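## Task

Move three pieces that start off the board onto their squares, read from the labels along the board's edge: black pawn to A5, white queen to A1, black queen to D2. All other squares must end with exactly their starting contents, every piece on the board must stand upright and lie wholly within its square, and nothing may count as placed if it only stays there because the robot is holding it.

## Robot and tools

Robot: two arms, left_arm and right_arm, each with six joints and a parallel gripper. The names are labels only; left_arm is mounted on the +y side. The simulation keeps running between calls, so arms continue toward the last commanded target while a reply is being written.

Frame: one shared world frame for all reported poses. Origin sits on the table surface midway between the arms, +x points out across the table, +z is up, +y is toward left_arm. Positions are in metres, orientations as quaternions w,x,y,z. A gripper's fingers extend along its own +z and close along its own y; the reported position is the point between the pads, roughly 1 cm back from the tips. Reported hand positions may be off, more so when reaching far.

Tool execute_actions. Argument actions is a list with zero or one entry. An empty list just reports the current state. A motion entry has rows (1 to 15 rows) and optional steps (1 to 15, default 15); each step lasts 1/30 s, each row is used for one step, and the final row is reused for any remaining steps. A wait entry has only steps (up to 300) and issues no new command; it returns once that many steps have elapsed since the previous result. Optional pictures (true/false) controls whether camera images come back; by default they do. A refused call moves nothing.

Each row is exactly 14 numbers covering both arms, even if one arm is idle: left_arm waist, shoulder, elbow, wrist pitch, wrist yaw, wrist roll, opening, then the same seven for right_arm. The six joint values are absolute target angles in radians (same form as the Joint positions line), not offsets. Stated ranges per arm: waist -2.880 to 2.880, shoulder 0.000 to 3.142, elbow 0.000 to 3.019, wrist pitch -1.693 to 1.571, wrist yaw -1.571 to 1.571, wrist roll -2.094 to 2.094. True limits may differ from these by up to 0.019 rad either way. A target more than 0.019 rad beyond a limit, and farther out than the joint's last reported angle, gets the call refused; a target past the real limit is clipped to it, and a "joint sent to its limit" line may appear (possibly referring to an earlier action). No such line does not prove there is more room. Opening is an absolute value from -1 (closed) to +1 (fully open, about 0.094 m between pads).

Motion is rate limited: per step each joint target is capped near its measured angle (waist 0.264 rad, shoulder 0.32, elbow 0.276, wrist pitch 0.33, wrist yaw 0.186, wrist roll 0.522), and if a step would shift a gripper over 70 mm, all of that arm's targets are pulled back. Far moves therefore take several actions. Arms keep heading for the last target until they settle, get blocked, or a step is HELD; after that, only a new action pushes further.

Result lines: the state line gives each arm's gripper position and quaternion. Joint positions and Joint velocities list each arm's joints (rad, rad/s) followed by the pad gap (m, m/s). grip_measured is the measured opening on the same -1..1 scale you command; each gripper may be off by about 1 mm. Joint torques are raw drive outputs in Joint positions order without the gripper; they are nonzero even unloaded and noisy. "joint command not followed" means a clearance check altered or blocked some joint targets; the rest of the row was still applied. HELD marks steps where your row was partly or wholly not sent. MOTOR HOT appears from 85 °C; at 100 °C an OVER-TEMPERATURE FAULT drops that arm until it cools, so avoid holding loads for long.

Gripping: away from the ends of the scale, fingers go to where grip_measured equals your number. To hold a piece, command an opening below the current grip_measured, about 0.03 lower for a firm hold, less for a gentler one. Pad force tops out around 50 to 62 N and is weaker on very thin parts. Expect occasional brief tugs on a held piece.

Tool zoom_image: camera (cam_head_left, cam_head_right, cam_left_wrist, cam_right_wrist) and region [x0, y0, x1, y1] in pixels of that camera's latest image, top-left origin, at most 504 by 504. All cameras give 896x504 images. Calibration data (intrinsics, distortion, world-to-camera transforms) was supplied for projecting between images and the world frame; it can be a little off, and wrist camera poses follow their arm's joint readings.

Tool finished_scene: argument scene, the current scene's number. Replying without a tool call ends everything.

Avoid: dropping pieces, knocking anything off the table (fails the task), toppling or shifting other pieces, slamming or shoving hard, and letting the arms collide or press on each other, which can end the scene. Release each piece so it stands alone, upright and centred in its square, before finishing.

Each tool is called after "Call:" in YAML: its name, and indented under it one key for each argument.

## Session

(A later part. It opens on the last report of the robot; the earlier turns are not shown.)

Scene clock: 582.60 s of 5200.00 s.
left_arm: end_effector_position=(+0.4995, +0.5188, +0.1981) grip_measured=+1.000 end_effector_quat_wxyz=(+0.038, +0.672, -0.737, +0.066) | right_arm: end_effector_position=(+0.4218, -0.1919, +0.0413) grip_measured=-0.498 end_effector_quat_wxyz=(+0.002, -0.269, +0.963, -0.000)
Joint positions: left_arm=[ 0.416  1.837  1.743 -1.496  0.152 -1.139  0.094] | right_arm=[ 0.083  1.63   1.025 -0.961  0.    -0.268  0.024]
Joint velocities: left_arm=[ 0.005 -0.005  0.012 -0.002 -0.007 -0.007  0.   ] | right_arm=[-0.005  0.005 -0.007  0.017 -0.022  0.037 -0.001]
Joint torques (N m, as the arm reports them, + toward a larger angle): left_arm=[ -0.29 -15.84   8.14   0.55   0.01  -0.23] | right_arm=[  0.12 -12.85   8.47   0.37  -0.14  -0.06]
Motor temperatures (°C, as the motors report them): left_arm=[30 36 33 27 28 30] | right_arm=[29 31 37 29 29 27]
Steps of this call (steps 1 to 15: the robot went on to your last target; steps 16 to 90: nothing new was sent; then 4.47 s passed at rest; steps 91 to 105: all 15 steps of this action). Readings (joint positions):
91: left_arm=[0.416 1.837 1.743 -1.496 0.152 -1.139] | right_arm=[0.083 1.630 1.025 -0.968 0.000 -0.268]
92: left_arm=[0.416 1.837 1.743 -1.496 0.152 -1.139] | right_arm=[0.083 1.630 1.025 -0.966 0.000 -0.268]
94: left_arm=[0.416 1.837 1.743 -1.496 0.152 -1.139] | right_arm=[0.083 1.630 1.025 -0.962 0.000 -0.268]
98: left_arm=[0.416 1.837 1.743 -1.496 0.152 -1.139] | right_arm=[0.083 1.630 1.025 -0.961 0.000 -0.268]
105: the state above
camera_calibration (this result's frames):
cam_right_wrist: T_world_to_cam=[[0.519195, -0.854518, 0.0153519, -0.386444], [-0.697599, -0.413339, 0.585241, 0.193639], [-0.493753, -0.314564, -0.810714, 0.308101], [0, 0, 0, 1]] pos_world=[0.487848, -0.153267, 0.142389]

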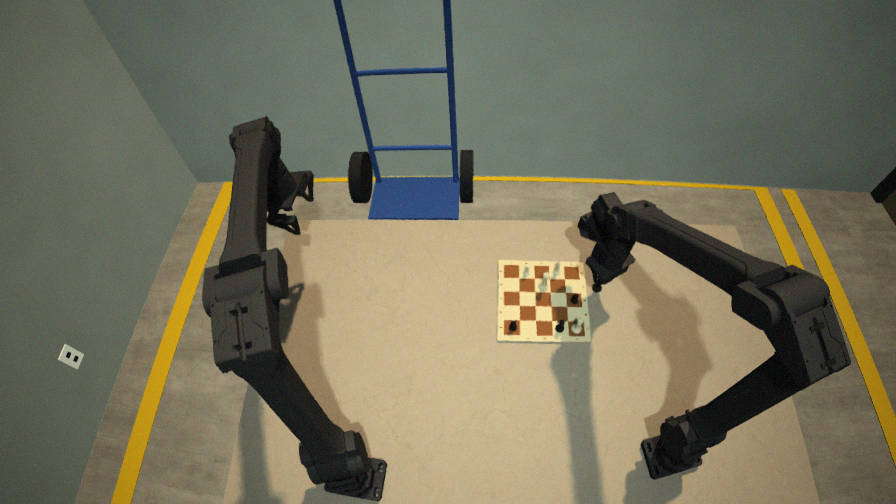

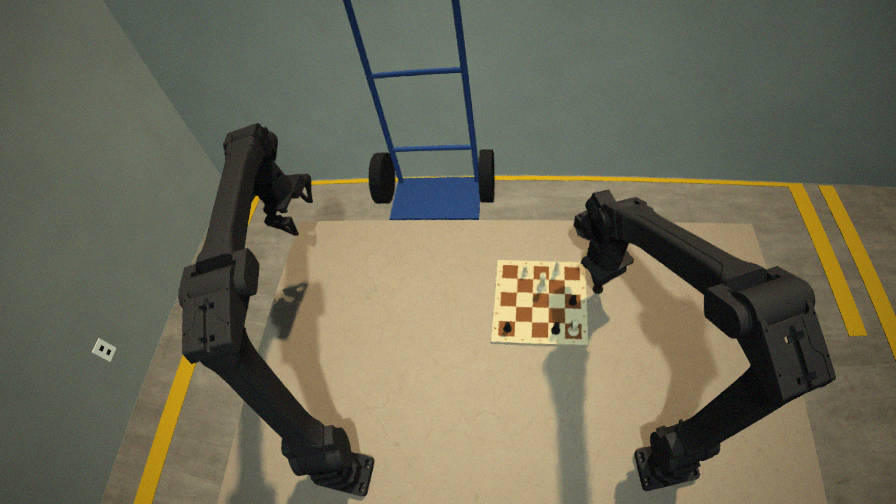

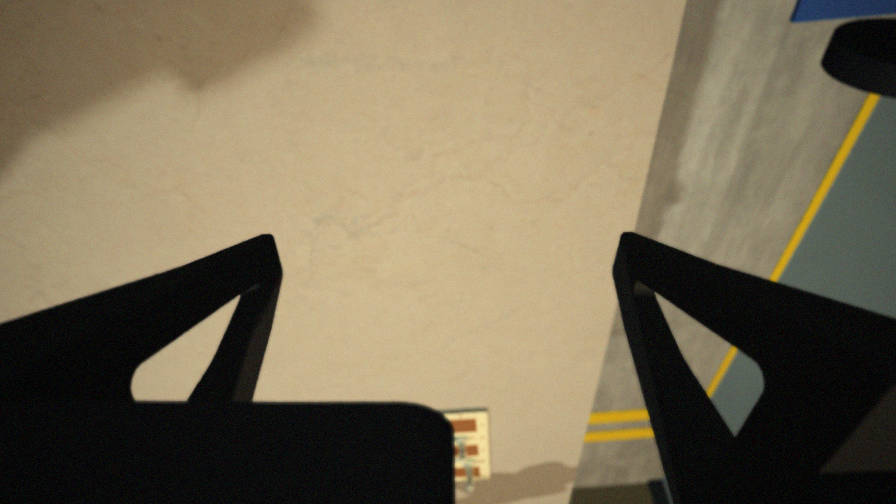

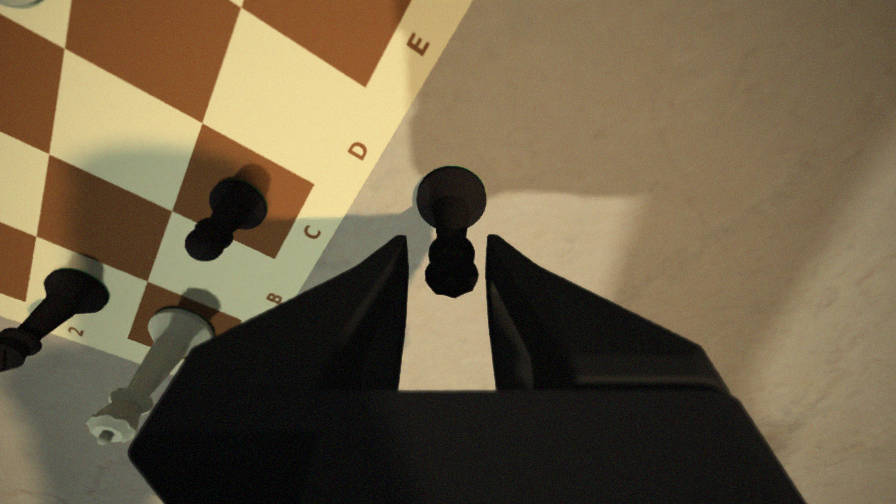

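Call:
execute_actions:
  actions:
    - {"rows":[[0.416,1.837,1.743,-1.496,0.152,-1.139,1,0.073,1.627,1.034,-0.949,0,-0.275,-0.52],[0.416,1.837,1.743,-1.496,0.152,-1.139,1,0.072,1.627,1.034,-0.949,0,-0.275,-0.54],[0.416,1.837,1.743,-1.496,0.152,-1.139,1,0.072,1.627,1.034,-0.949,0,-0.275,-0.56],[0.416,1.837,1.743,-1.496,0.152,-1.139,1,0.072,1.627,1.034,-0.949,0,-0.275,-0.58],[0.416,1.837,1.743,-1.496,0.152,-1.139,1,0.072,1.627,1.034,-0.949,0,-0.275,-0.6],[0.416,1.837,1.743,-1.496,0.152,-1.139,1,0.072,1.627,1.034,-0.949,0,-0.275,-0.62],[0.416,1.837,1.743,-1.496,0.152,-1.139,1,0.072,1.627,1.034,-0.949,0,-0.275,-0.64],[0.416,1.837,1.743,-1.496,0.152,-1.139,1,0.072,1.627,1.034,-0.949,0,-0.275,-0.66],[0.416,1.837,1.743,-1.496,0.152,-1.139,1,0.072,1.627,1.034,-0.949,0,-0.275,-0.68],[0.416,1.837,1.743,-1.496,0.152,-1.139,1,0.072,1.627,1.034,-0.949,0,-0.275,-0.7],[0.416,1.837,1.743,-1.496,0.152,-1.139,1,0.072,1.627,1.034,-0.949,0,-0.275,-0.72],[0.416,1.837,1.743,-1.496,0.152,-1.139,1,0.072,1.627,1.034,-0.949,0,-0.275,-0.74],[0.416,1.837,1.743,-1.496,0.152,-1.139,1,0.072,1.623,1.045,-0.953,0,-0.275,-0.76],[0.416,1.837,1.743,-1.496,0.152,-1.139,1,0.072,1.619,1.055,-0.957,0,-0.275,-0.78],[0.416,1.837,1.743,-1.496,0.152,-1.139,1,0.072,1.615,1.065,-0.961,0,-0.275,-0.78]],"steps":15}
  pictures: false

Call:
execute_actions:
  actions:
    - {"rows":[[0.416,1.837,1.743,-1.496,0.152,-1.139,1,0.072,1.61,1.073,-0.966,0,-0.275,-0.78],[0.416,1.837,1.743,-1.496,0.152,-1.139,1,0.072,1.604,1.081,-0.972,0,-0.275,-0.78],[0.416,1.837,1.743,-1.496,0.152,-1.139,1,0.072,1.598,1.09,-0.981,0,-0.275,-0.78],[0.416,1.837,1.743,-1.496,0.152,-1.139,1,0.072,1.592,1.1,-0.993,0,-0.275,-0.78],[0.416,1.837,1.743,-1.496,0.152,-1.139,1,0.072,1.586,1.112,-1.008,0,-0.275,-0.78],[0.416,1.837,1.743,-1.496,0.152,-1.139,1,0.072,1.58,1.125,-1.025,0,-0.275,-0.78],[0.416,1.837,1.743,-1.496,0.152,-1.139,1,0.072,1.575,1.139,-1.044,0,-0.275,-0.78],[0.416,1.837,1.743,-1.496,0.152,-1.139,1,0.074,1.571,1.154,-1.063,0,-0.275,-0.78],[0.416,1.837,1.743,-1.496,0.152,-1.139,1,0.077,1.568,1.169,-1.082,0,-0.275,-0.78],[0.416,1.837,1.743,-1.496,0.152,-1.139,1,0.08,1.567,1.184,-1.101,0,-0.275,-0.78],[0.416,1.837,1.743,-1.496,0.152,-1.139,1,0.084,1.567,1.199,-1.119,0,-0.275,-0.78],[0.416,1.837,1.743,-1.496,0.152,-1.139,1,0.088,1.569,1.214,-1.136,0,-0.275,-0.78],[0.416,1.837,1.743,-1.496,0.152,-1.139,1,0.093,1.572,1.228,-1.152,0,-0.275,-0.78],[0.416,1.837,1.743,-1.496,0.152,-1.139,1,0.099,1.576,1.242,-1.166,0,-0.275,-0.78],[0.416,1.837,1.743,-1.496,0.152,-1.139,1,0.107,1.58,1.255,-1.179,0,-0.275,-0.78]],"steps":15}
  pictures: false

Call:
execute_actions:
  actions:
    - {"rows":[[0.416,1.837,1.743,-1.496,0.152,-1.139,1,0.116,1.584,1.267,-1.19,0,-0.275,-0.78],[0.416,1.837,1.743,-1.496,0.152,-1.139,1,0.126,1.588,1.278,-1.199,0,-0.275,-0.78],[0.416,1.837,1.743,-1.496,0.152,-1.139,1,0.137,1.592,1.287,-1.206,0,-0.275,-0.78],[0.416,1.837,1.743,-1.496,0.152,-1.139,1,0.149,1.596,1.295,-1.211,0,-0.275,-0.78],[0.416,1.837,1.743,-1.496,0.152,-1.139,1,0.161,1.6,1.302,-1.215,0,-0.275,-0.78],[0.416,1.837,1.743,-1.496,0.152,-1.139,1,0.174,1.604,1.308,-1.218,0,-0.275,-0.78],[0.416,1.837,1.743,-1.496,0.152,-1.139,1,0.187,1.608,1.313,-1.22,0,-0.275,-0.78],[0.416,1.837,1.743,-1.496,0.152,-1.139,1,0.2,1.612,1.317,-1.22,0,-0.275,-0.78],[0.416,1.837,1.743,-1.496,0.152,-1.139,1,0.212,1.616,1.32,-1.22,0,-0.275,-0.78],[0.416,1.837,1.743,-1.496,0.152,-1.139,1,0.224,1.62,1.322,-1.22,0,-0.275,-0.78],[0.416,1.837,1.743,-1.496,0.152,-1.139,1,0.235,1.623,1.322,-1.22,0,-0.275,-0.78],[0.416,1.837,1.743,-1.496,0.152,-1.139,1,0.245,1.626,1.322,-1.22,0,-0.275,-0.78],[0.416,1.837,1.743,-1.496,0.152,-1.139,1,0.254,1.628,1.322,-1.22,0,-0.275,-0.78],[0.416,1.837,1.743,-1.496,0.152,-1.139,1,0.262,1.63,1.322,-1.22,0,-0.275,-0.78],[0.416,1.837,1.743,-1.496,0.152,-1.139,1,0.269,1.632,1.322,-1.22,0,-0.275,-0.78]],"steps":15}
  pictures: false

Call:
execute_actions:
  actions:
    - {"rows":[[0.416,1.837,1.743,-1.496,0.152,-1.139,1,0.274,1.632,1.322,-1.22,0,-0.275,-0.78],[0.416,1.837,1.743,-1.496,0.152,-1.139,1,0.278,1.632,1.322,-1.22,0,-0.275,-0.78],[0.416,1.837,1.743,-1.496,0.152,-1.139,1,0.281,1.632,1.322,-1.22,0,-0.275,-0.78],[0.416,1.837,1.743,-1.496,0.152,-1.139,1,0.283,1.632,1.322,-1.22,0,-0.275,-0.78]],"steps":15}

Scene clock: 637.50 s of 5200.00 s.
left_arm: end_effector_position=(+0.4995, +0.5188, +0.1981) grip_measured=+1.000 end_effector_quat_wxyz=(+0.038, +0.672, -0.737, +0.066) | right_arm: end_effector_position=(+0.4221, -0.1930, +0.0413) grip_measured=-0.753 end_effector_quat_wxyz=(+0.002, -0.268, +0.964, -0.000)
Joint positions: left_arm=[ 0.416  1.837  1.743 -1.496  0.152 -1.139  0.094] | right_arm=[ 0.08   1.63   1.025 -0.961  0.    -0.268  0.012]
Joint velocities: left_arm=[ 0.005 -0.005  0.002  0.002  0.022 -0.007  0.   ] | right_arm=[ 0.005 -0.005 -0.007  0.012 -0.022 -0.037 -0.001]
Joint torques (N m, as the arm reports them, + toward a larger angle): left_arm=[ -0.53 -15.74   8.25   0.43   0.03  -0.21] | right_arm=[ -0.04 -14.21  10.65  -0.02  -0.15  -0.15]
Motor temperatures (°C, as the motors report them): left_arm=[30 36 33 27 28 30] | right_arm=[29 31 36 29 29 27]
Steps of this call (steps 1 to 15: the robot went on to your last target; steps 16 to 90: nothing new was sent; then 51.40 s passed at rest; steps 91 to 105: all 15 steps of this action). Readings (joint positions):
91: left_arm=[0.416 1.837 1.743 -1.496 0.152 -1.139] | right_arm=[0.083 1.630 1.025 -0.961 0.000 -0.268]
92: left_arm=[0.416 1.837 1.743 -1.496 0.152 -1.139] | right_arm=[0.082 1.630 1.025 -0.961 0.000 -0.268]
94: left_arm=[0.416 1.837 1.743 -1.496 0.152 -1.139] | right_arm=[0.082 1.630 1.025 -0.961 0.000 -0.268]
98: left_arm=[0.416 1.837 1.743 -1.496 0.152 -1.139] | right_arm=[0.080 1.630 1.025 -0.961 0.000 -0.268]
105: the state above

Scene clock: 638.00 s of 5200.00 s.
left_arm: end_effector_position=(+0.4995, +0.5188, +0.1981) grip_measured=+1.000 end_effector_quat_wxyz=(+0.038, +0.672, -0.737, +0.066) | right_arm: end_effector_position=(+0.4471, -0.1845, +0.1116) grip_measured=-0.753 end_effector_quat_wxyz=(+0.012, -0.269, +0.963, -0.000)
Joint positions: left_arm=[ 0.416  1.837  1.743 -1.496  0.152 -1.139  0.094] | right_arm=[ 0.083  1.59   1.185 -1.142  0.    -0.268  0.012]
Joint velocities: left_arm=[-0.015 -0.015 -0.012 -0.007 -0.007 -0.007  0.   ] | right_arm=[ 0.073 -0.015  0.486 -0.418  0.022 -0.037  0.002]
Joint torques (N m, as the arm reports them, + toward a larger angle): left_arm=[ -0.36 -16.21   8.22   0.21   0.04  -0.21] | right_arm=[  2.25 -14.32  11.63  -0.06  -0.14  -0.13]
Motor temperatures (°C, as the motors report them): left_arm=[30 36 33 27 28 30] | right_arm=[29 31 36 29 29 27]
Steps of this call (steps 1 to 15: all 15 steps of this action). Readings (joint positions):
1: left_arm=[0.416 1.837 1.743 -1.496 0.152 -1.139] | right_arm=[0.080 1.630 1.025 -0.961 0.000 -0.268]
2: left_arm=[0.416 1.837 1.743 -1.496 0.152 -1.139] | right_arm=[0.080 1.630 1.025 -0.961 0.000 -0.268]
4: left_arm=[0.416 1.837 1.743 -1.496 0.152 -1.139] | right_arm=[0.080 1.630 1.031 -0.971 0.000 -0.268]
8: left_arm=[0.416 1.837 1.743 -1.496 0.152 -1.139] | right_arm=[0.080 1.619 1.066 -1.025 0.000 -0.268]
15: the state above

Scene clock: 638.50 s of 5200.00 s.
left_arm: end_effector_position=(+0.4995, +0.5188, +0.1981) grip_measured=+1.000 end_effector_quat_wxyz=(+0.038, +0.672, -0.737, +0.066) | right_arm: end_effector_position=(+0.4335, -0.1033, +0.1305) grip_measured=-0.753 end_effector_quat_wxyz=(+0.007, -0.352, +0.936, +0.001)
Joint positions: left_arm=[ 0.416  1.837  1.743 -1.496  0.152 -1.139  0.094] | right_arm=[ 0.258  1.616  1.271 -1.21   0.    -0.268  0.012]
Joint velocities: left_arm=[-0.015 -0.005 -0.007 -0.012  0.007  0.037  0.   ] | right_arm=[ 0.278  0.132 -0.007 -0.032 -0.022  0.037 -0.   ]
Joint torques (N m, as the arm reports them, + toward a larger angle): left_arm=[ -0.56 -16.26   8.2    0.49   0.02  -0.23] | right_arm=[  0.92 -13.68  12.53  -0.22  -0.19  -0.06]
Motor temperatures (°C, as the motors report them): left_arm=[30 36 33 27 28 30] | right_arm=[29 31 36 29 29 27]
Steps of this call (steps 1 to 15: all 15 steps of this action). Readings (joint positions):
1: left_arm=[0.416 1.837 1.743 -1.496 0.152 -1.139] | right_arm=[0.087 1.590 1.200 -1.156 0.000 -0.268]
2: left_arm=[0.416 1.837 1.743 -1.496 0.152 -1.139] | right_arm=[0.093 1.590 1.214 -1.167 0.000 -0.268]
4: left_arm=[0.416 1.837 1.743 -1.496 0.152 -1.139] | right_arm=[0.109 1.590 1.235 -1.186 0.000 -0.268]
8: left_arm=[0.416 1.837 1.743 -1.496 0.152 -1.139] | right_arm=[0.163 1.591 1.258 -1.207 0.000 -0.268]
15: the state above

Scene clock: 639.00 s of 5200.00 s.
left_arm: end_effector_position=(+0.4995, +0.5188, +0.1981) grip_measured=+1.000 end_effector_quat_wxyz=(+0.038, +0.672, -0.737, +0.066) | right_arm: end_effector_position=(+0.4278, -0.0925, +0.1244) grip_measured=-0.753 end_effector_quat_wxyz=(+0.000, -0.365, +0.931, -0.000)
Joint positions: left_arm=[ 0.416  1.837  1.743 -1.496  0.152 -1.139  0.094] | right_arm=[ 0.284  1.63   1.271 -1.212  0.    -0.268  0.012]
Joint velocities: left_arm=[ 0.005 -0.005  0.007  0.002 -0.022 -0.022  0.   ] | right_arm=[-0.005 -0.005  0.007 -0.012 -0.022 -0.007  0.001]
Joint torques (N m, as the arm reports them, + toward a larger angle): left_arm=[ -0.85 -16.02   8.12   0.46   0.02  -0.21] | right_arm=[  1.66 -13.87  12.42  -0.26  -0.18  -0.1 ]
Motor temperatures (°C, as the motors report them): left_arm=[30 36 33 27 28 30] | right_arm=[29 31 36 29 29 27]
Steps of this call (steps 1 to 15: all 15 steps of this action). Readings (joint positions):
1: left_arm=[0.416 1.837 1.743 -1.496 0.152 -1.139] | right_arm=[0.267 1.621 1.271 -1.211 0.000 -0.268]
2: left_arm=[0.416 1.837 1.743 -1.496 0.152 -1.139] | right_arm=[0.273 1.624 1.271 -1.211 0.000 -0.268]
4: left_arm=[0.416 1.837 1.743 -1.496 0.152 -1.139] | right_arm=[0.281 1.629 1.271 -1.212 0.000 -0.268]
8: left_arm=[0.416 1.837 1.743 -1.496 0.152 -1.139] | right_arm=[0.284 1.630 1.271 -1.212 0.000 -0.268]
15: the state above
camera_calibration (this result's frames):
cam_right_wrist: T_world_to_cam=[[0.679993, -0.733082, 0.0141337, -0.363324], [-0.59821, -0.543536, 0.588823, 0.135319], [-0.423974, -0.408851, -0.808138, 0.370789], [0, 0, 0, 1]] pos_world=[0.485212, -0.0411978, 0.225105]

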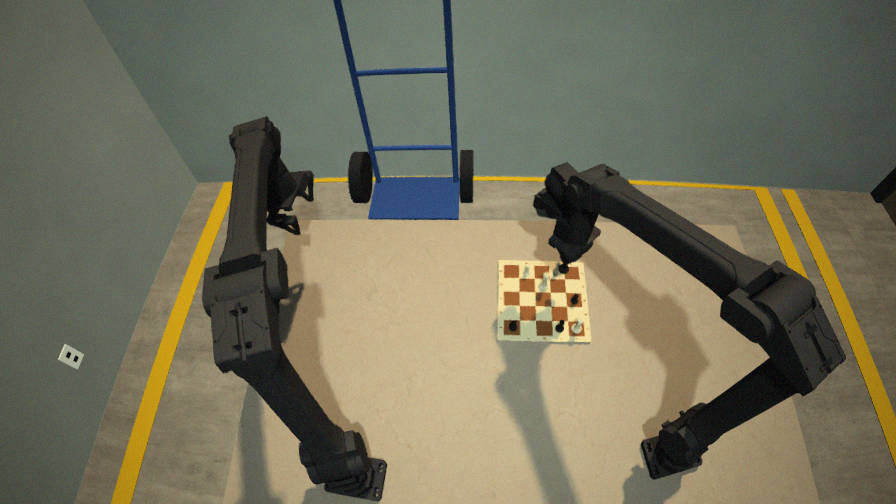

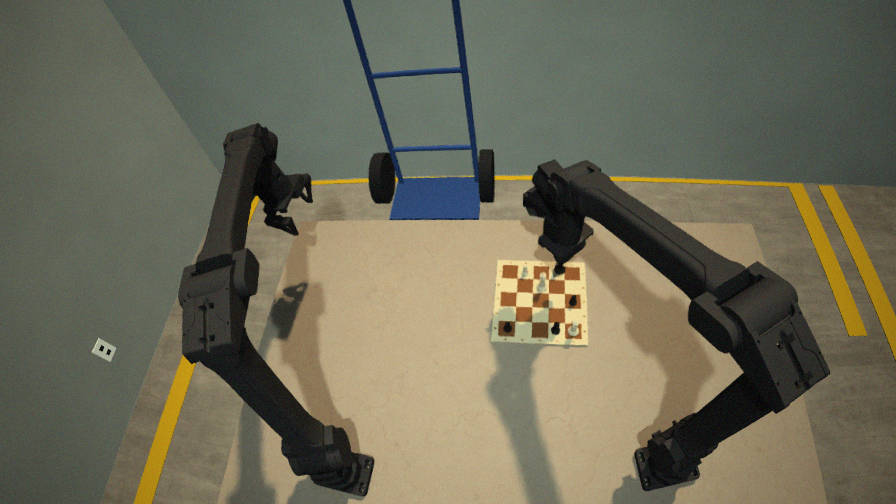

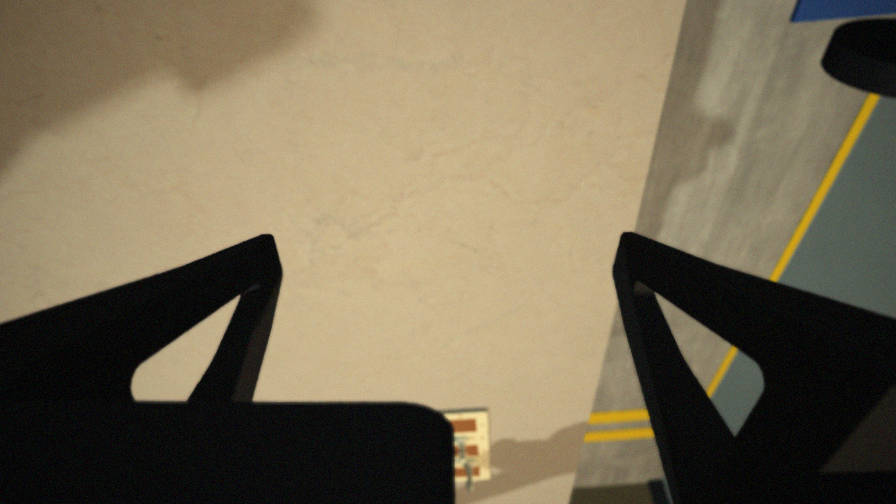

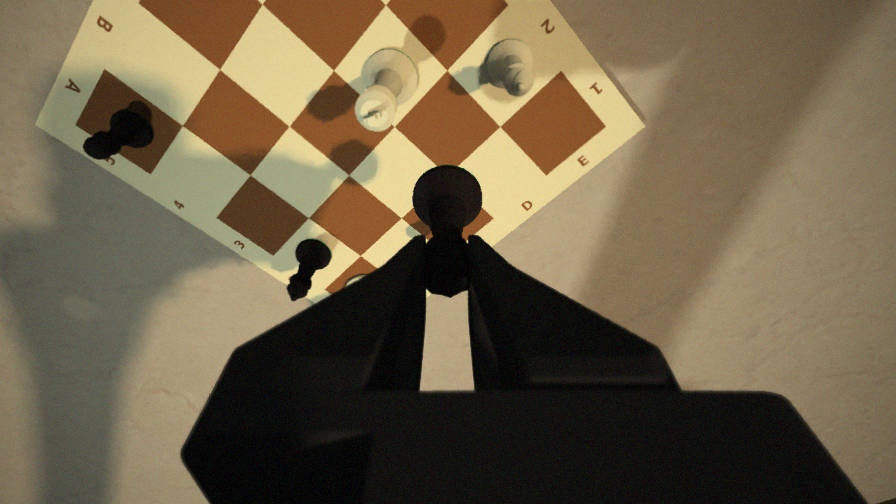

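Call:
execute_actions:
  actions:
    - {"rows":[[0.416,1.837,1.743,-1.496,0.152,-1.139,1,0.283,1.634,1.305,-1.212,0,-0.275,-0.78],[0.416,1.837,1.743,-1.496,0.152,-1.139,1,0.283,1.637,1.29,-1.205,0,-0.275,-0.78],[0.416,1.837,1.743,-1.496,0.152,-1.139,1,0.283,1.64,1.278,-1.199,0,-0.275,-0.78],[0.416,1.837,1.743,-1.496,0.152,-1.139,1,0.283,1.643,1.272,-1.192,0,-0.275,-0.78],[0.416,1.837,1.743,-1.496,0.152,-1.139,1,0.283,1.647,1.266,-1.183,0,-0.275,-0.78],[0.416,1.837,1.743,-1.496,0.152,-1.139,1,0.283,1.651,1.259,-1.173,0,-0.275,-0.78],[0.416,1.837,1.743,-1.496,0.152,-1.139,1,0.283,1.655,1.252,-1.162,0,-0.275,-0.78],[0.416,1.837,1.743,-1.496,0.152,-1.139,1,0.283,1.66,1.245,-1.15,0,-0.275,-0.78],[0.416,1.837,1.743,-1.496,0.152,-1.139,1,0.283,1.665,1.238,-1.138,0,-0.275,-0.78],[0.416,1.837,1.743,-1.496,0.152,-1.139,1,0.283,1.67,1.231,-1.126,0,-0.275,-0.78],[0.416,1.837,1.743,-1.496,0.152,-1.139,1,0.283,1.675,1.224,-1.114,0,-0.275,-0.78],[0.416,1.837,1.743,-1.496,0.152,-1.139,1,0.283,1.679,1.217,-1.102,0,-0.275,-0.78],[0.416,1.837,1.743,-1.496,0.152,-1.139,1,0.283,1.683,1.21,-1.09,0,-0.275,-0.78],[0.416,1.837,1.743,-1.496,0.152,-1.139,1,0.283,1.687,1.204,-1.078,0,-0.275,-0.78],[0.416,1.837,1.743,-1.496,0.152,-1.139,1,0.283,1.691,1.198,-1.067,0,-0.275,-0.78]],"steps":15}
  pictures: false

Call:
execute_actions:
  actions:
    - {"rows":[[0.416,1.837,1.743,-1.496,0.152,-1.139,1,0.283,1.694,1.193,-1.057,0,-0.275,-0.78],[0.416,1.837,1.743,-1.496,0.152,-1.139,1,0.283,1.697,1.189,-1.048,0,-0.275,-0.78],[0.416,1.837,1.743,-1.496,0.152,-1.139,1,0.283,1.699,1.186,-1.04,0,-0.275,-0.78],[0.416,1.837,1.743,-1.496,0.152,-1.139,1,0.283,1.7,1.183,-1.034,0,-0.275,-0.78],[0.416,1.837,1.743,-1.496,0.152,-1.139,1,0.283,1.701,1.182,-1.03,0,-0.275,-0.78]],"steps":15}

Scene clock: 656.03 s of 5200.00 s.
left_arm: end_effector_position=(+0.4995, +0.5188, +0.1981) grip_measured=+1.000 end_effector_quat_wxyz=(+0.038, +0.672, -0.737, +0.066) | right_arm: end_effector_position=(+0.4278, -0.0925, +0.0822) grip_measured=-0.753 end_effector_quat_wxyz=(+0.002, -0.365, +0.931, +0.000)
Joint positions: left_arm=[ 0.416  1.837  1.743 -1.496  0.152 -1.139  0.094] | right_arm=[ 0.284  1.673  1.205 -1.1    0.    -0.268  0.012]
Joint velocities: left_arm=[-0.015 -0.005 -0.017 -0.007  0.037 -0.051  0.   ] | right_arm=[-0.024  0.181 -0.212  0.33  -0.081 -0.051  0.   ]
Joint torques (N m, as the arm reports them, + toward a larger angle): left_arm=[ -0.65 -15.93   8.19   0.41   0.06  -0.21] | right_arm=[  1.22 -14.21   8.67   0.42  -0.16  -0.1 ]
Motor temperatures (°C, as the motors report them): left_arm=[30 36 33 27 28 30] | right_arm=[29 31 37 29 29 27]
Steps of this call (steps 1 to 15: the robot went on to your last target; steps 16 to 90: nothing new was sent; then 13.53 s passed at rest; steps 91 to 105: all 15 steps of this action). Readings (joint positions):
91: left_arm=[0.416 1.837 1.743 -1.496 0.152 -1.139] | right_arm=[0.284 1.630 1.271 -1.212 0.000 -0.268]
92: left_arm=[0.416 1.837 1.743 -1.496 0.152 -1.139] | right_arm=[0.284 1.630 1.271 -1.212 0.000 -0.268]
94: left_arm=[0.416 1.837 1.743 -1.496 0.152 -1.139] | right_arm=[0.284 1.630 1.270 -1.210 0.000 -0.268]
98: left_arm=[0.416 1.837 1.743 -1.496 0.152 -1.139] | right_arm=[0.284 1.634 1.257 -1.180 0.000 -0.268]
105: the state above

Scene clock: 656.53 s of 5200.00 s.
left_arm: end_effector_position=(+0.4995, +0.5188, +0.1981) grip_measured=+1.000 end_effector_quat_wxyz=(+0.038, +0.672, -0.737, +0.066) | right_arm: end_effector_position=(+0.4265, -0.0932, +0.0573) grip_measured=-0.753 end_effector_quat_wxyz=(-0.001, -0.365, +0.931, -0.000)
Joint positions: left_arm=[ 0.416  1.837  1.743 -1.496  0.152 -1.139  0.094] | right_arm=[ 0.284  1.704  1.172 -1.041  0.    -0.268  0.012]
Joint velocities: left_arm=[-0.015 -0.015 -0.007 -0.002  0.022  0.051  0.   ] | right_arm=[-0.005  0.005 -0.017  0.002 -0.051  0.007 -0.   ]
Joint torques (N m, as the arm reports them, + toward a larger angle): left_arm=[ -1.09 -16.44   8.27   0.57   0.07  -0.21] | right_arm=[  0.17 -15.27   8.73   0.46  -0.15  -0.11]
Motor temperatures (°C, as the motors report them): left_arm=[30 36 33 27 28 30] | right_arm=[29 31 37 29 29 27]
Steps of this call (steps 1 to 15: all 15 steps of this action). Readings (joint positions):
1: left_arm=[0.416 1.837 1.743 -1.496 0.152 -1.139] | right_arm=[0.284 1.680 1.198 -1.089 0.000 -0.268]
2: left_arm=[0.416 1.837 1.743 -1.496 0.152 -1.139] | right_arm=[0.284 1.686 1.191 -1.079 0.000 -0.268]
4: left_arm=[0.416 1.837 1.743 -1.496 0.152 -1.139] | right_arm=[0.284 1.696 1.180 -1.061 0.000 -0.268]
8: left_arm=[0.416 1.837 1.743 -1.496 0.152 -1.139] | right_arm=[0.284 1.704 1.172 -1.045 0.000 -0.268]
15: the state above
camera_calibration (this result's frames):
cam_right_wrist: T_world_to_cam=[[0.680021, -0.733067, 0.0135236, -0.361952], [-0.597012, -0.542915, 0.59061, 0.173082], [-0.425615, -0.409701, -0.806844, 0.316292], [0, 0, 0, 1]] pos_world=[0.484086, -0.0417815, 0.15787]

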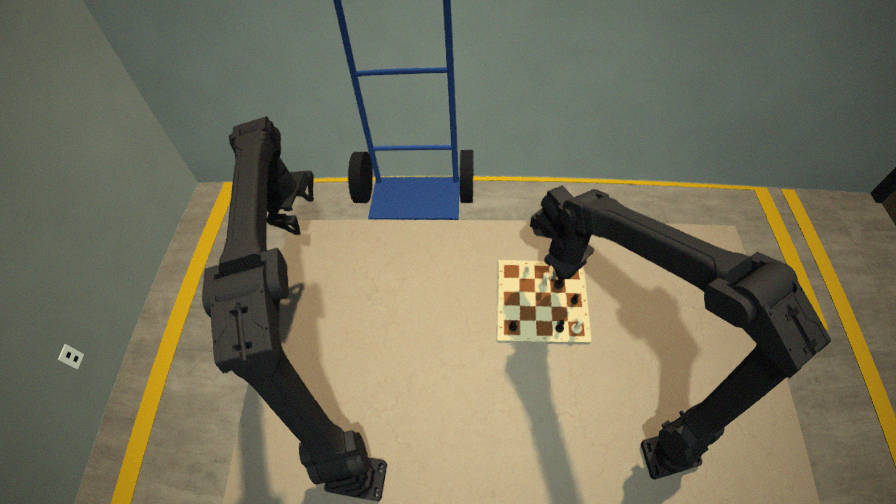

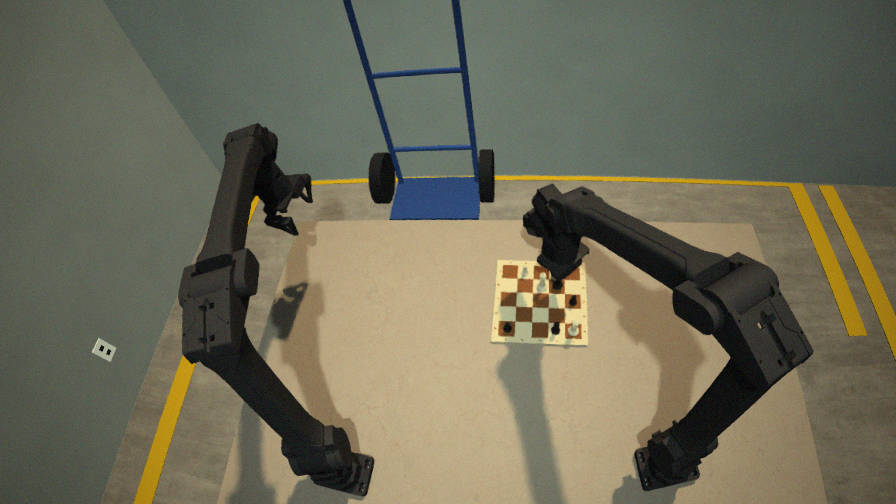

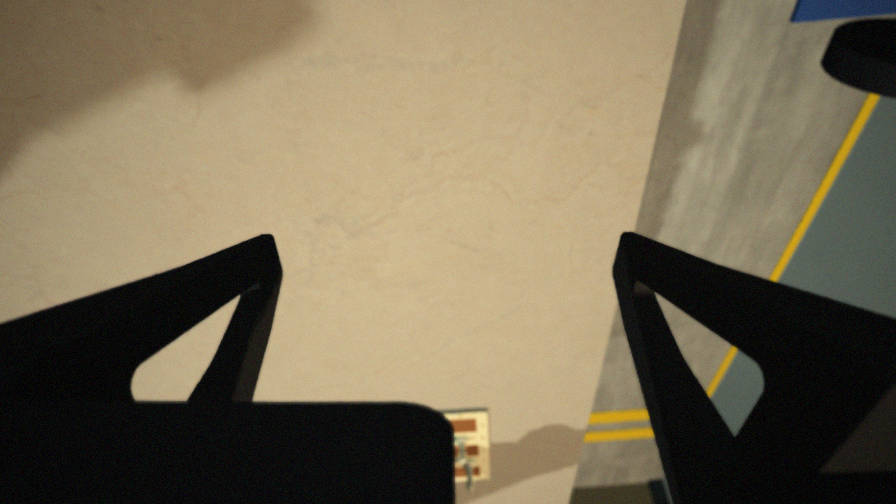

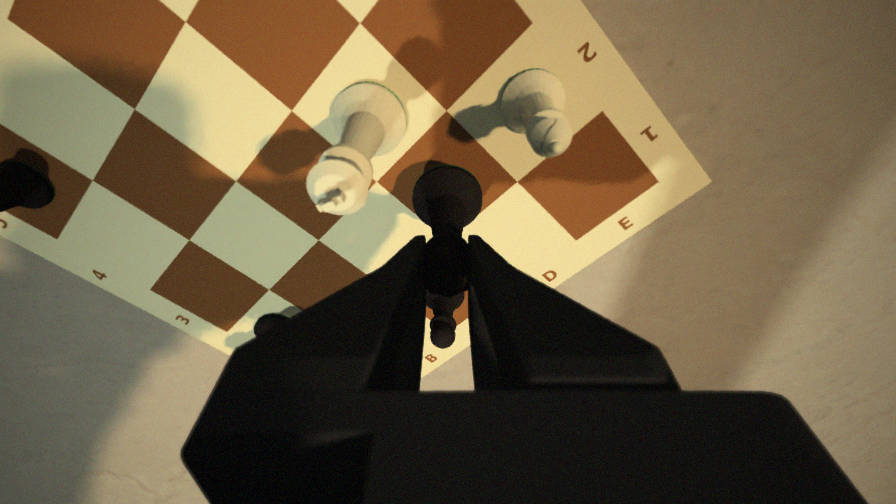

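Call:
execute_actions:
  actions:
    - {"rows":[[0.416,1.837,1.743,-1.496,0.152,-1.139,1,0.283,1.707,1.179,-1.028,0,-0.275,-0.78],[0.416,1.837,1.743,-1.496,0.152,-1.139,1,0.283,1.712,1.177,-1.025,0,-0.275,-0.78],[0.416,1.837,1.743,-1.496,0.152,-1.139,1,0.283,1.715,1.175,-1.022,0,-0.275,-0.78],[0.416,1.837,1.743,-1.496,0.152,-1.139,1,0.283,1.718,1.174,-1.019,0,-0.275,-0.78],[0.416,1.837,1.743,-1.496,0.152,-1.139,1,0.283,1.72,1.173,-1.016,0,-0.275,-0.78],[0.416,1.837,1.743,-1.496,0.152,-1.139,1,0.283,1.722,1.172,-1.013,0,-0.275,-0.78],[0.416,1.837,1.743,-1.496,0.152,-1.139,1,0.283,1.724,1.171,-1.01,0,-0.275,-0.78],[0.416,1.837,1.743,-1.496,0.152,-1.139,1,0.283,1.725,1.17,-1.008,0,-0.275,-0.78]],"steps":15}
  pictures: false

Call:
execute_actions:
  actions:
    - {"steps":6}

Scene clock: 676.67 s of 5200.00 s.
left_arm: end_effector_position=(+0.4995, +0.5188, +0.1981) grip_measured=+1.000 end_effector_quat_wxyz=(+0.038, +0.672, -0.737, +0.066) | right_arm: end_effector_position=(+0.4272, -0.0928, +0.0485) grip_measured=-0.753 end_effector_quat_wxyz=(-0.001, -0.365, +0.931, -0.000)
Joint positions: left_arm=[ 0.416  1.837  1.743 -1.496  0.152 -1.139  0.094] | right_arm=[ 0.284  1.718  1.165 -1.02   0.    -0.268  0.012]
Joint velocities: left_arm=[ 0.015 -0.005 -0.007 -0.002  0.007 -0.007  0.   ] | right_arm=[ 0.005 -0.005 -0.007  0.007  0.022  0.066  0.001]
Joint torques (N m, as the arm reports them, + toward a larger angle): left_arm=[ -0.53 -16.54   8.14   0.35   0.04  -0.18] | right_arm=[  1.21 -14.88   8.41   0.38  -0.12  -0.12]
Motor temperatures (°C, as the motors report them): left_arm=[30 36 33 27 28 30] | right_arm=[29 31 36 29 29 27]
Steps of this call (steps 1 to 15: the robot went on to your last target; steps 16 to 90: nothing new was sent; then 16.63 s passed at rest; steps 91 to 105: all 15 steps of this action). Readings (joint positions):
91: left_arm=[0.416 1.837 1.743 -1.496 0.152 -1.139] | right_arm=[0.284 1.704 1.172 -1.041 0.000 -0.268]
92: left_arm=[0.416 1.837 1.743 -1.496 0.152 -1.139] | right_arm=[0.284 1.704 1.172 -1.040 0.000 -0.268]
94: left_arm=[0.416 1.837 1.743 -1.496 0.152 -1.139] | right_arm=[0.284 1.704 1.172 -1.036 0.000 -0.268]
98: left_arm=[0.416 1.837 1.743 -1.496 0.152 -1.139] | right_arm=[0.284 1.709 1.172 -1.024 0.000 -0.268]
105: the state above

Scene clock: 676.87 s of 5200.00 s.
left_arm: end_effector_position=(+0.4995, +0.5188, +0.1981) grip_measured=+1.000 end_effector_quat_wxyz=(+0.038, +0.672, -0.737, +0.066) | right_arm: end_effector_position=(+0.4271, -0.0929, +0.0483) grip_measured=-0.753 end_effector_quat_wxyz=(-0.001, -0.365, +0.931, -0.000)
Joint positions: left_arm=[ 0.416  1.837  1.743 -1.496  0.152 -1.139  0.094] | right_arm=[ 0.284  1.719  1.165 -1.02   0.    -0.268  0.012]
Joint velocities: left_arm=[-0.015 -0.005 -0.007 -0.017  0.066 -0.007  0.   ] | right_arm=[ 0.005 -0.015  0.017  0.002 -0.11   0.051  0.001]
Joint torques (N m, as the arm reports them, + toward a larger angle): left_arm=[ -0.15 -15.87   8.29   0.4    0.04  -0.21] | right_arm=[  0.58 -14.89   8.31   0.55  -0.11  -0.12]
Motor temperatures (°C, as the motors report them): left_arm=[30 36 33 27 28 30] | right_arm=[29 31 36 29 29 27]
Steps of this call (steps 1 to 6: the robot went on to your last target). Readings (joint positions):
1: left_arm=[0.416 1.837 1.743 -1.496 0.152 -1.139] | right_arm=[0.284 1.719 1.165 -1.020 0.000 -0.268]
2: left_arm=[0.416 1.837 1.743 -1.496 0.152 -1.139] | right_arm=[0.284 1.719 1.165 -1.020 0.000 -0.268]
4: left_arm=[0.416 1.837 1.743 -1.496 0.152 -1.139] | right_arm=[0.284 1.719 1.165 -1.020 0.000 -0.268]
6: the state above
camera_calibration (this result's frames):
cam_right_wrist: T_world_to_cam=[[0.680031, -0.733063, 0.0133202, -0.362023], [-0.596611, -0.542708, 0.591205, 0.178787], [-0.426161, -0.409984, -0.806412, 0.309654], [0, 0, 0, 1]] pos_world=[0.484815, -0.0414035, 0.148831]

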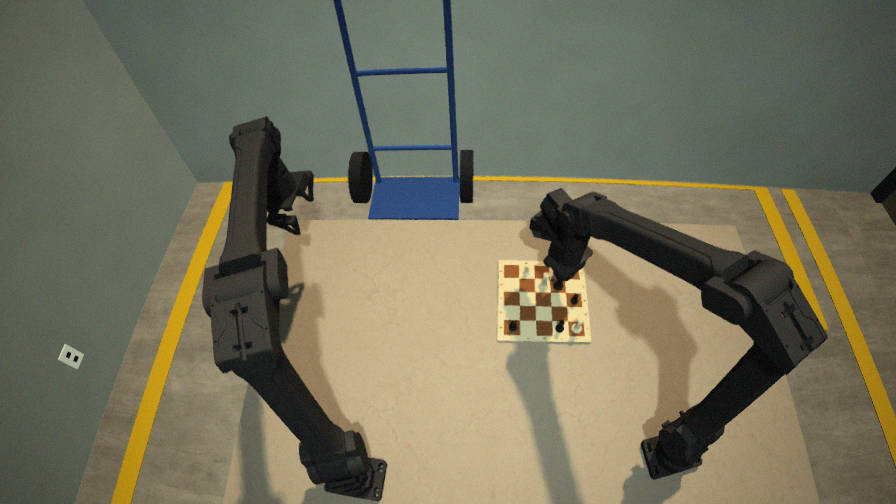

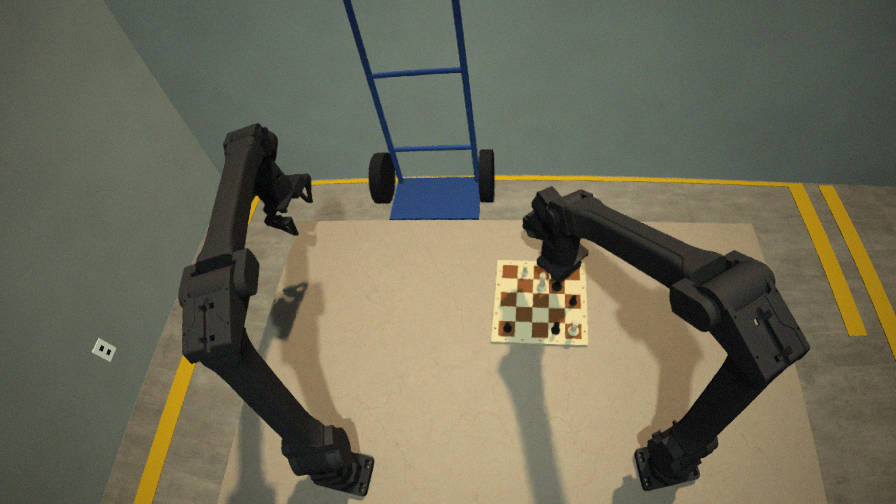

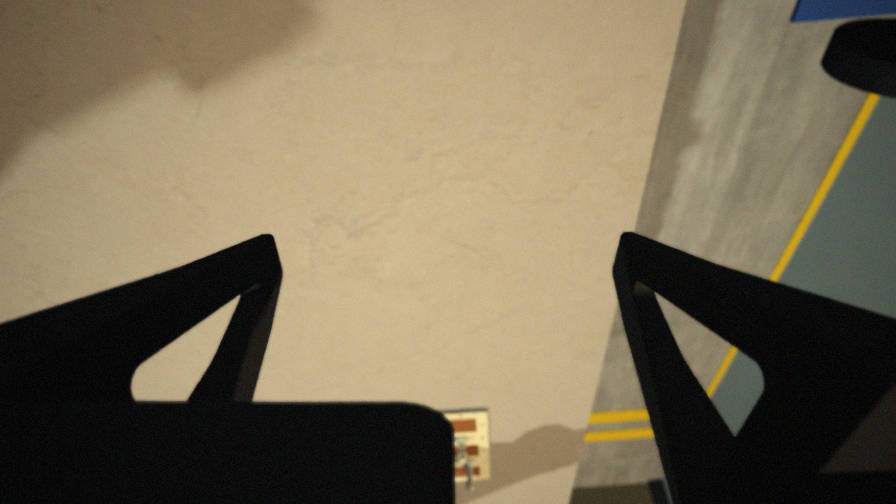

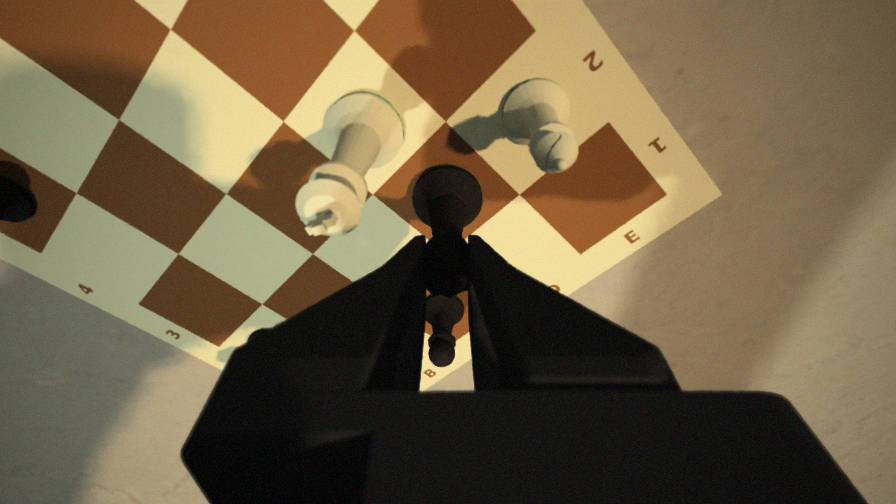

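Good. Release and lift.

Call:
execute_actions:
  actions:
    - {"rows":[[0.416,1.837,1.743,-1.496,0.152,-1.139,1,0.283,1.728,1.17,-1.008,0,-0.275,-0.78],[0.416,1.837,1.743,-1.496,0.152,-1.139,1,0.283,1.728,1.17,-1.008,0,-0.275,-0.78],[0.416,1.837,1.743,-1.496,0.152,-1.139,1,0.283,1.728,1.17,-1.008,0,-0.275,-0.78],[0.416,1.837,1.743,-1.496,0.152,-1.139,1,0.283,1.728,1.17,-1.008,0,-0.275,-0.78],[0.416,1.837,1.743,-1.496,0.152,-1.139,1,0.283,1.728,1.17,-1.008,0,-0.275,-0.78],[0.416,1.837,1.743,-1.496,0.152,-1.139,1,0.283,1.728,1.17,-1.008,0,-0.275,-0.75],[0.416,1.837,1.743,-1.496,0.152,-1.139,1,0.283,1.728,1.17,-1.008,0,-0.275,-0.73],[0.416,1.837,1.743,-1.496,0.152,-1.139,1,0.283,1.728,1.17,-1.008,0,-0.275,-0.71],[0.416,1.837,1.743,-1.496,0.152,-1.139,1,0.283,1.728,1.17,-1.008,0,-0.275,-0.69],[0.416,1.837,1.743,-1.496,0.152,-1.139,1,0.283,1.728,1.17,-1.008,0,-0.275,-0.65],[0.416,1.837,1.743,-1.496,0.152,-1.139,1,0.283,1.72,1.18,-1.012,0,-0.275,-0.6],[0.416,1.837,1.743,-1.496,0.152,-1.139,1,0.283,1.712,1.19,-1.016,0,-0.275,-0.55],[0.416,1.837,1.743,-1.496,0.152,-1.139,1,0.283,1.704,1.2,-1.02,0,-0.275,-0.5],[0.416,1.837,1.743,-1.496,0.152,-1.139,1,0.283,1.697,1.208,-1.025,0,-0.275,-0.5],[0.416,1.837,1.743,-1.496,0.152,-1.139,1,0.283,1.691,1.214,-1.03,0,-0.275,-0.5]],"steps":15}
  pictures: false

Call:
execute_actions:
  actions:
    - {"rows":[[0.416,1.837,1.743,-1.496,0.152,-1.139,1,0.283,1.685,1.22,-1.038,0,-0.275,-0.5],[0.416,1.837,1.743,-1.496,0.152,-1.139,1,0.283,1.679,1.227,-1.048,0,-0.275,-0.5],[0.416,1.837,1.743,-1.496,0.152,-1.139,1,0.283,1.672,1.235,-1.06,0,-0.275,-0.5],[0.416,1.837,1.743,-1.496,0.152,-1.139,1,0.283,1.665,1.243,-1.074,0,-0.275,-0.5],[0.416,1.837,1.743,-1.496,0.152,-1.139,1,0.283,1.658,1.252,-1.09,0,-0.275,-0.5],[0.416,1.837,1.743,-1.496,0.152,-1.139,1,0.283,1.651,1.261,-1.106,0,-0.275,-0.5],[0.416,1.837,1.743,-1.496,0.152,-1.139,1,0.283,1.644,1.27,-1.122,0,-0.275,-0.5],[0.416,1.837,1.743,-1.496,0.152,-1.139,1,0.283,1.637,1.279,-1.138,0,-0.275,-0.5],[0.416,1.837,1.743,-1.496,0.152,-1.139,1,0.283,1.63,1.288,-1.154,0,-0.275,-0.5],[0.416,1.837,1.743,-1.496,0.152,-1.139,1,0.283,1.624,1.296,-1.169,0,-0.275,-0.5],[0.416,1.837,1.743,-1.496,0.152,-1.139,1,0.283,1.619,1.303,-1.183,0,-0.275,-0.5],[0.416,1.837,1.743,-1.496,0.152,-1.139,1,0.283,1.615,1.309,-1.195,0,-0.275,-0.5],[0.416,1.837,1.743,-1.496,0.152,-1.139,1,0.283,1.612,1.314,-1.205,0,-0.275,-0.5],[0.416,1.837,1.743,-1.496,0.152,-1.139,1,0.283,1.61,1.318,-1.213,0,-0.275,-0.5],[0.416,1.837,1.743,-1.496,0.152,-1.139,1,0.283,1.61,1.32,-1.218,0,-0.275,-0.5]],"steps":15}
  pictures: false

Call:
execute_actions:
  actions:
    - {"steps":10}

Scene clock: 704.93 s of 5200.00 s.
left_arm: end_effector_position=(+0.4995, +0.5188, +0.1981) grip_measured=+1.000 end_effector_quat_wxyz=(+0.038, +0.672, -0.737, +0.066) | right_arm: end_effector_position=(+0.4271, -0.0929, +0.0483) grip_measured=-0.503 end_effector_quat_wxyz=(-0.001, -0.365, +0.931, -0.000)
Joint positions: left_arm=[ 0.416  1.837  1.743 -1.496  0.152 -1.139  0.094] | right_arm=[ 0.284  1.719  1.165 -1.02   0.    -0.268  0.023]
Joint velocities: left_arm=[ 0.005 -0.005  0.002  0.002 -0.051  0.037  0.   ] | right_arm=[-0.005 -0.015 -0.017 -0.012 -0.051 -0.037  0.002]
Joint torques (N m, as the arm reports them, + toward a larger angle): left_arm=[ -0.05 -15.96   8.21   0.53   0.03  -0.2 ] | right_arm=[  0.98 -17.35  11.65  -0.39  -0.15  -0.14]
Motor temperatures (°C, as the motors report them): left_arm=[30 36 34 27 28 30] | right_arm=[29 31 36 29 29 27]
Steps of this call (steps 1 to 15: the robot went on to your last target; steps 16 to 90: nothing new was sent; then 24.57 s passed at rest; steps 91 to 105: all 15 steps of this action). Readings (joint positions):
91: left_arm=[0.416 1.837 1.743 -1.496 0.152 -1.139] | right_arm=[0.284 1.719 1.165 -1.020 0.000 -0.268]
92: left_arm=[0.416 1.837 1.743 -1.496 0.152 -1.139] | right_arm=[0.284 1.719 1.165 -1.020 0.000 -0.268]
94: left_arm=[0.416 1.837 1.743 -1.496 0.152 -1.139] | right_arm=[0.284 1.719 1.165 -1.020 0.000 -0.268]
98: left_arm=[0.416 1.837 1.743 -1.496 0.152 -1.139] | right_arm=[0.284 1.719 1.165 -1.020 0.000 -0.268]
105: the state above

Scene clock: 705.43 s of 5200.00 s.
left_arm: end_effector_position=(+0.4995, +0.5188, +0.1981) grip_measured=+1.000 end_effector_quat_wxyz=(+0.038, +0.672, -0.737, +0.066) | right_arm: end_effector_position=(+0.4304, -0.0912, +0.1241) grip_measured=-0.502 end_effector_quat_wxyz=(+0.008, -0.365, +0.931, +0.001)
Joint positions: left_arm=[ 0.416  1.837  1.743 -1.496  0.152 -1.139  0.094] | right_arm=[ 0.284  1.627  1.267 -1.193  0.    -0.268  0.023]
Joint velocities: left_arm=[ 0.005 -0.005 -0.007  0.007 -0.066 -0.037  0.   ] | right_arm=[ 0.005 -0.21   0.178 -0.232  0.037 -0.051  0.   ]
Joint torques (N m, as the arm reports them, + toward a larger angle): left_arm=[ -0.88 -15.75   8.23   0.38   0.07  -0.24] | right_arm=[  0.96 -14.85  11.84  -0.18  -0.15  -0.07]
Motor temperatures (°C, as the motors report them): left_arm=[30 36 34 27 28 30] | right_arm=[29 31 36 29 29 27]
Steps of this call (steps 1 to 15: all 15 steps of this action). Readings (joint positions):
1: left_arm=[0.416 1.837 1.743 -1.496 0.152 -1.139] | right_arm=[0.284 1.718 1.165 -1.022 0.000 -0.268]
2: left_arm=[0.416 1.837 1.743 -1.496 0.152 -1.139] | right_arm=[0.284 1.717 1.166 -1.027 0.000 -0.268]
4: left_arm=[0.416 1.837 1.743 -1.496 0.152 -1.139] | right_arm=[0.284 1.713 1.172 -1.045 0.000 -0.268]
8: left_arm=[0.416 1.837 1.743 -1.496 0.152 -1.139] | right_arm=[0.284 1.690 1.201 -1.102 0.000 -0.268]
15: the state above

Scene clock: 705.77 s of 5200.00 s.
left_arm: end_effector_position=(+0.4995, +0.5188, +0.1981) grip_measured=+1.000 end_effector_quat_wxyz=(+0.038, +0.672, -0.737, +0.066) | right_arm: end_effector_position=(+0.4305, -0.0911, +0.1348) grip_measured=-0.502 end_effector_quat_wxyz=(+0.013, -0.365, +0.931, +0.001)
Joint positions: left_arm=[ 0.416  1.837  1.743 -1.496  0.152 -1.139  0.094] | right_arm=[ 0.284  1.612  1.277 -1.209  0.    -0.268  0.023]
Joint velocities: left_arm=[-0.005 -0.005 -0.012 -0.007 -0.066 -0.007  0.   ] | right_arm=[-0.005 -0.015 -0.007 -0.007 -0.037  0.007 -0.   ]
Joint torques (N m, as the arm reports them, + toward a larger angle): left_arm=[ -1.   -16.2    8.28   0.41   0.02  -0.17] | right_arm=[  1.35 -15.44  11.93  -0.08  -0.11  -0.12]
Motor temperatures (°C, as the motors report them): left_arm=[30 36 34 27 28 30] | right_arm=[29 31 36 29 29 27]
Steps of this call (steps 1 to 10: the robot went on to your last target). Readings (joint positions):
1: left_arm=[0.416 1.837 1.743 -1.496 0.152 -1.139] | right_arm=[0.284 1.621 1.272 -1.199 0.000 -0.268]
2: left_arm=[0.416 1.837 1.743 -1.496 0.152 -1.139] | right_arm=[0.284 1.616 1.275 -1.203 0.000 -0.268]
4: left_arm=[0.416 1.837 1.743 -1.496 0.152 -1.139] | right_arm=[0.284 1.612 1.277 -1.206 0.000 -0.268]
8: left_arm=[0.416 1.837 1.743 -1.496 0.152 -1.139] | right_arm=[0.284 1.612 1.277 -1.209 0.000 -0.268]
10: the state above
camera_calibration (this result's frames):
cam_right_wrist: T_world_to_cam=[[0.679574, -0.733299, 0.0212447, -0.365073], [-0.611922, -0.550641, 0.567755, 0.139641], [-0.404636, -0.398832, -0.822923, 0.375488], [0, 0, 0, 1]] pos_world=[0.48548, -0.0410593, 0.237472]

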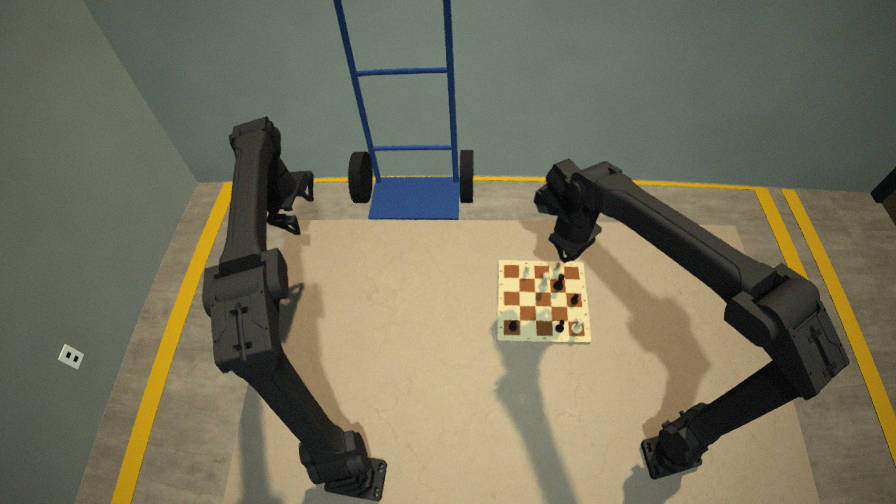

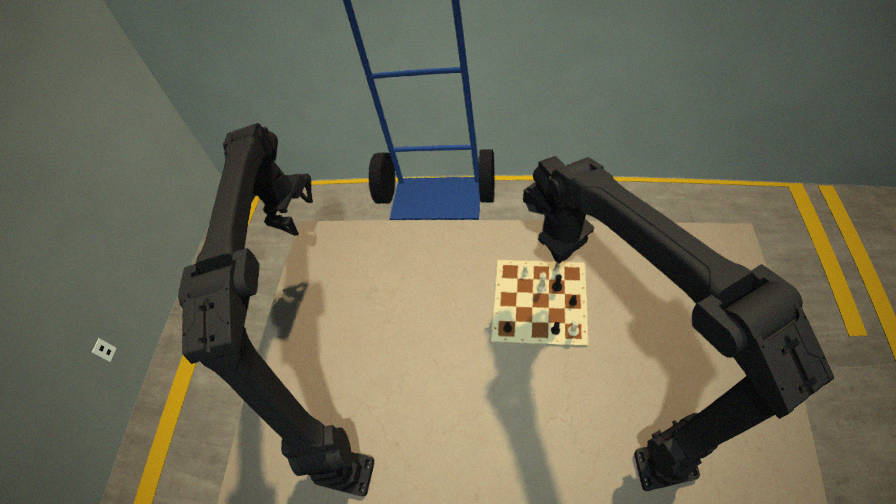

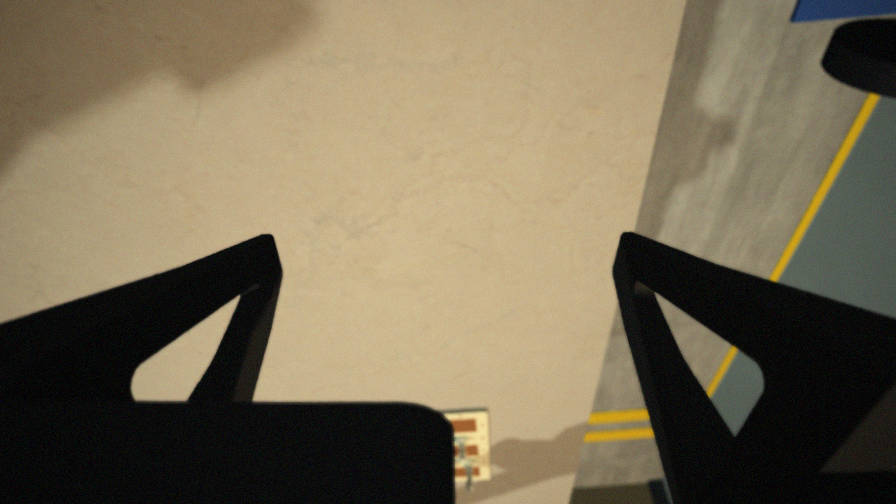

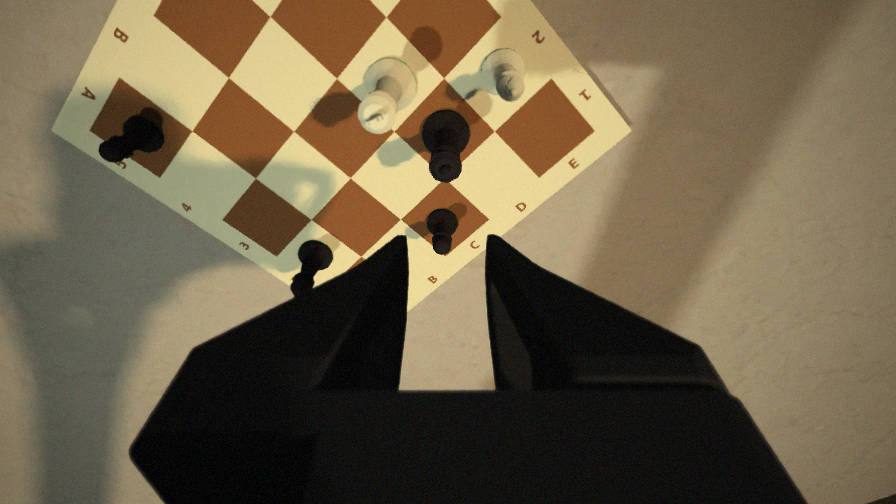

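Call:
finished_scene:
  scene: 1

The scene is finished: the task was done.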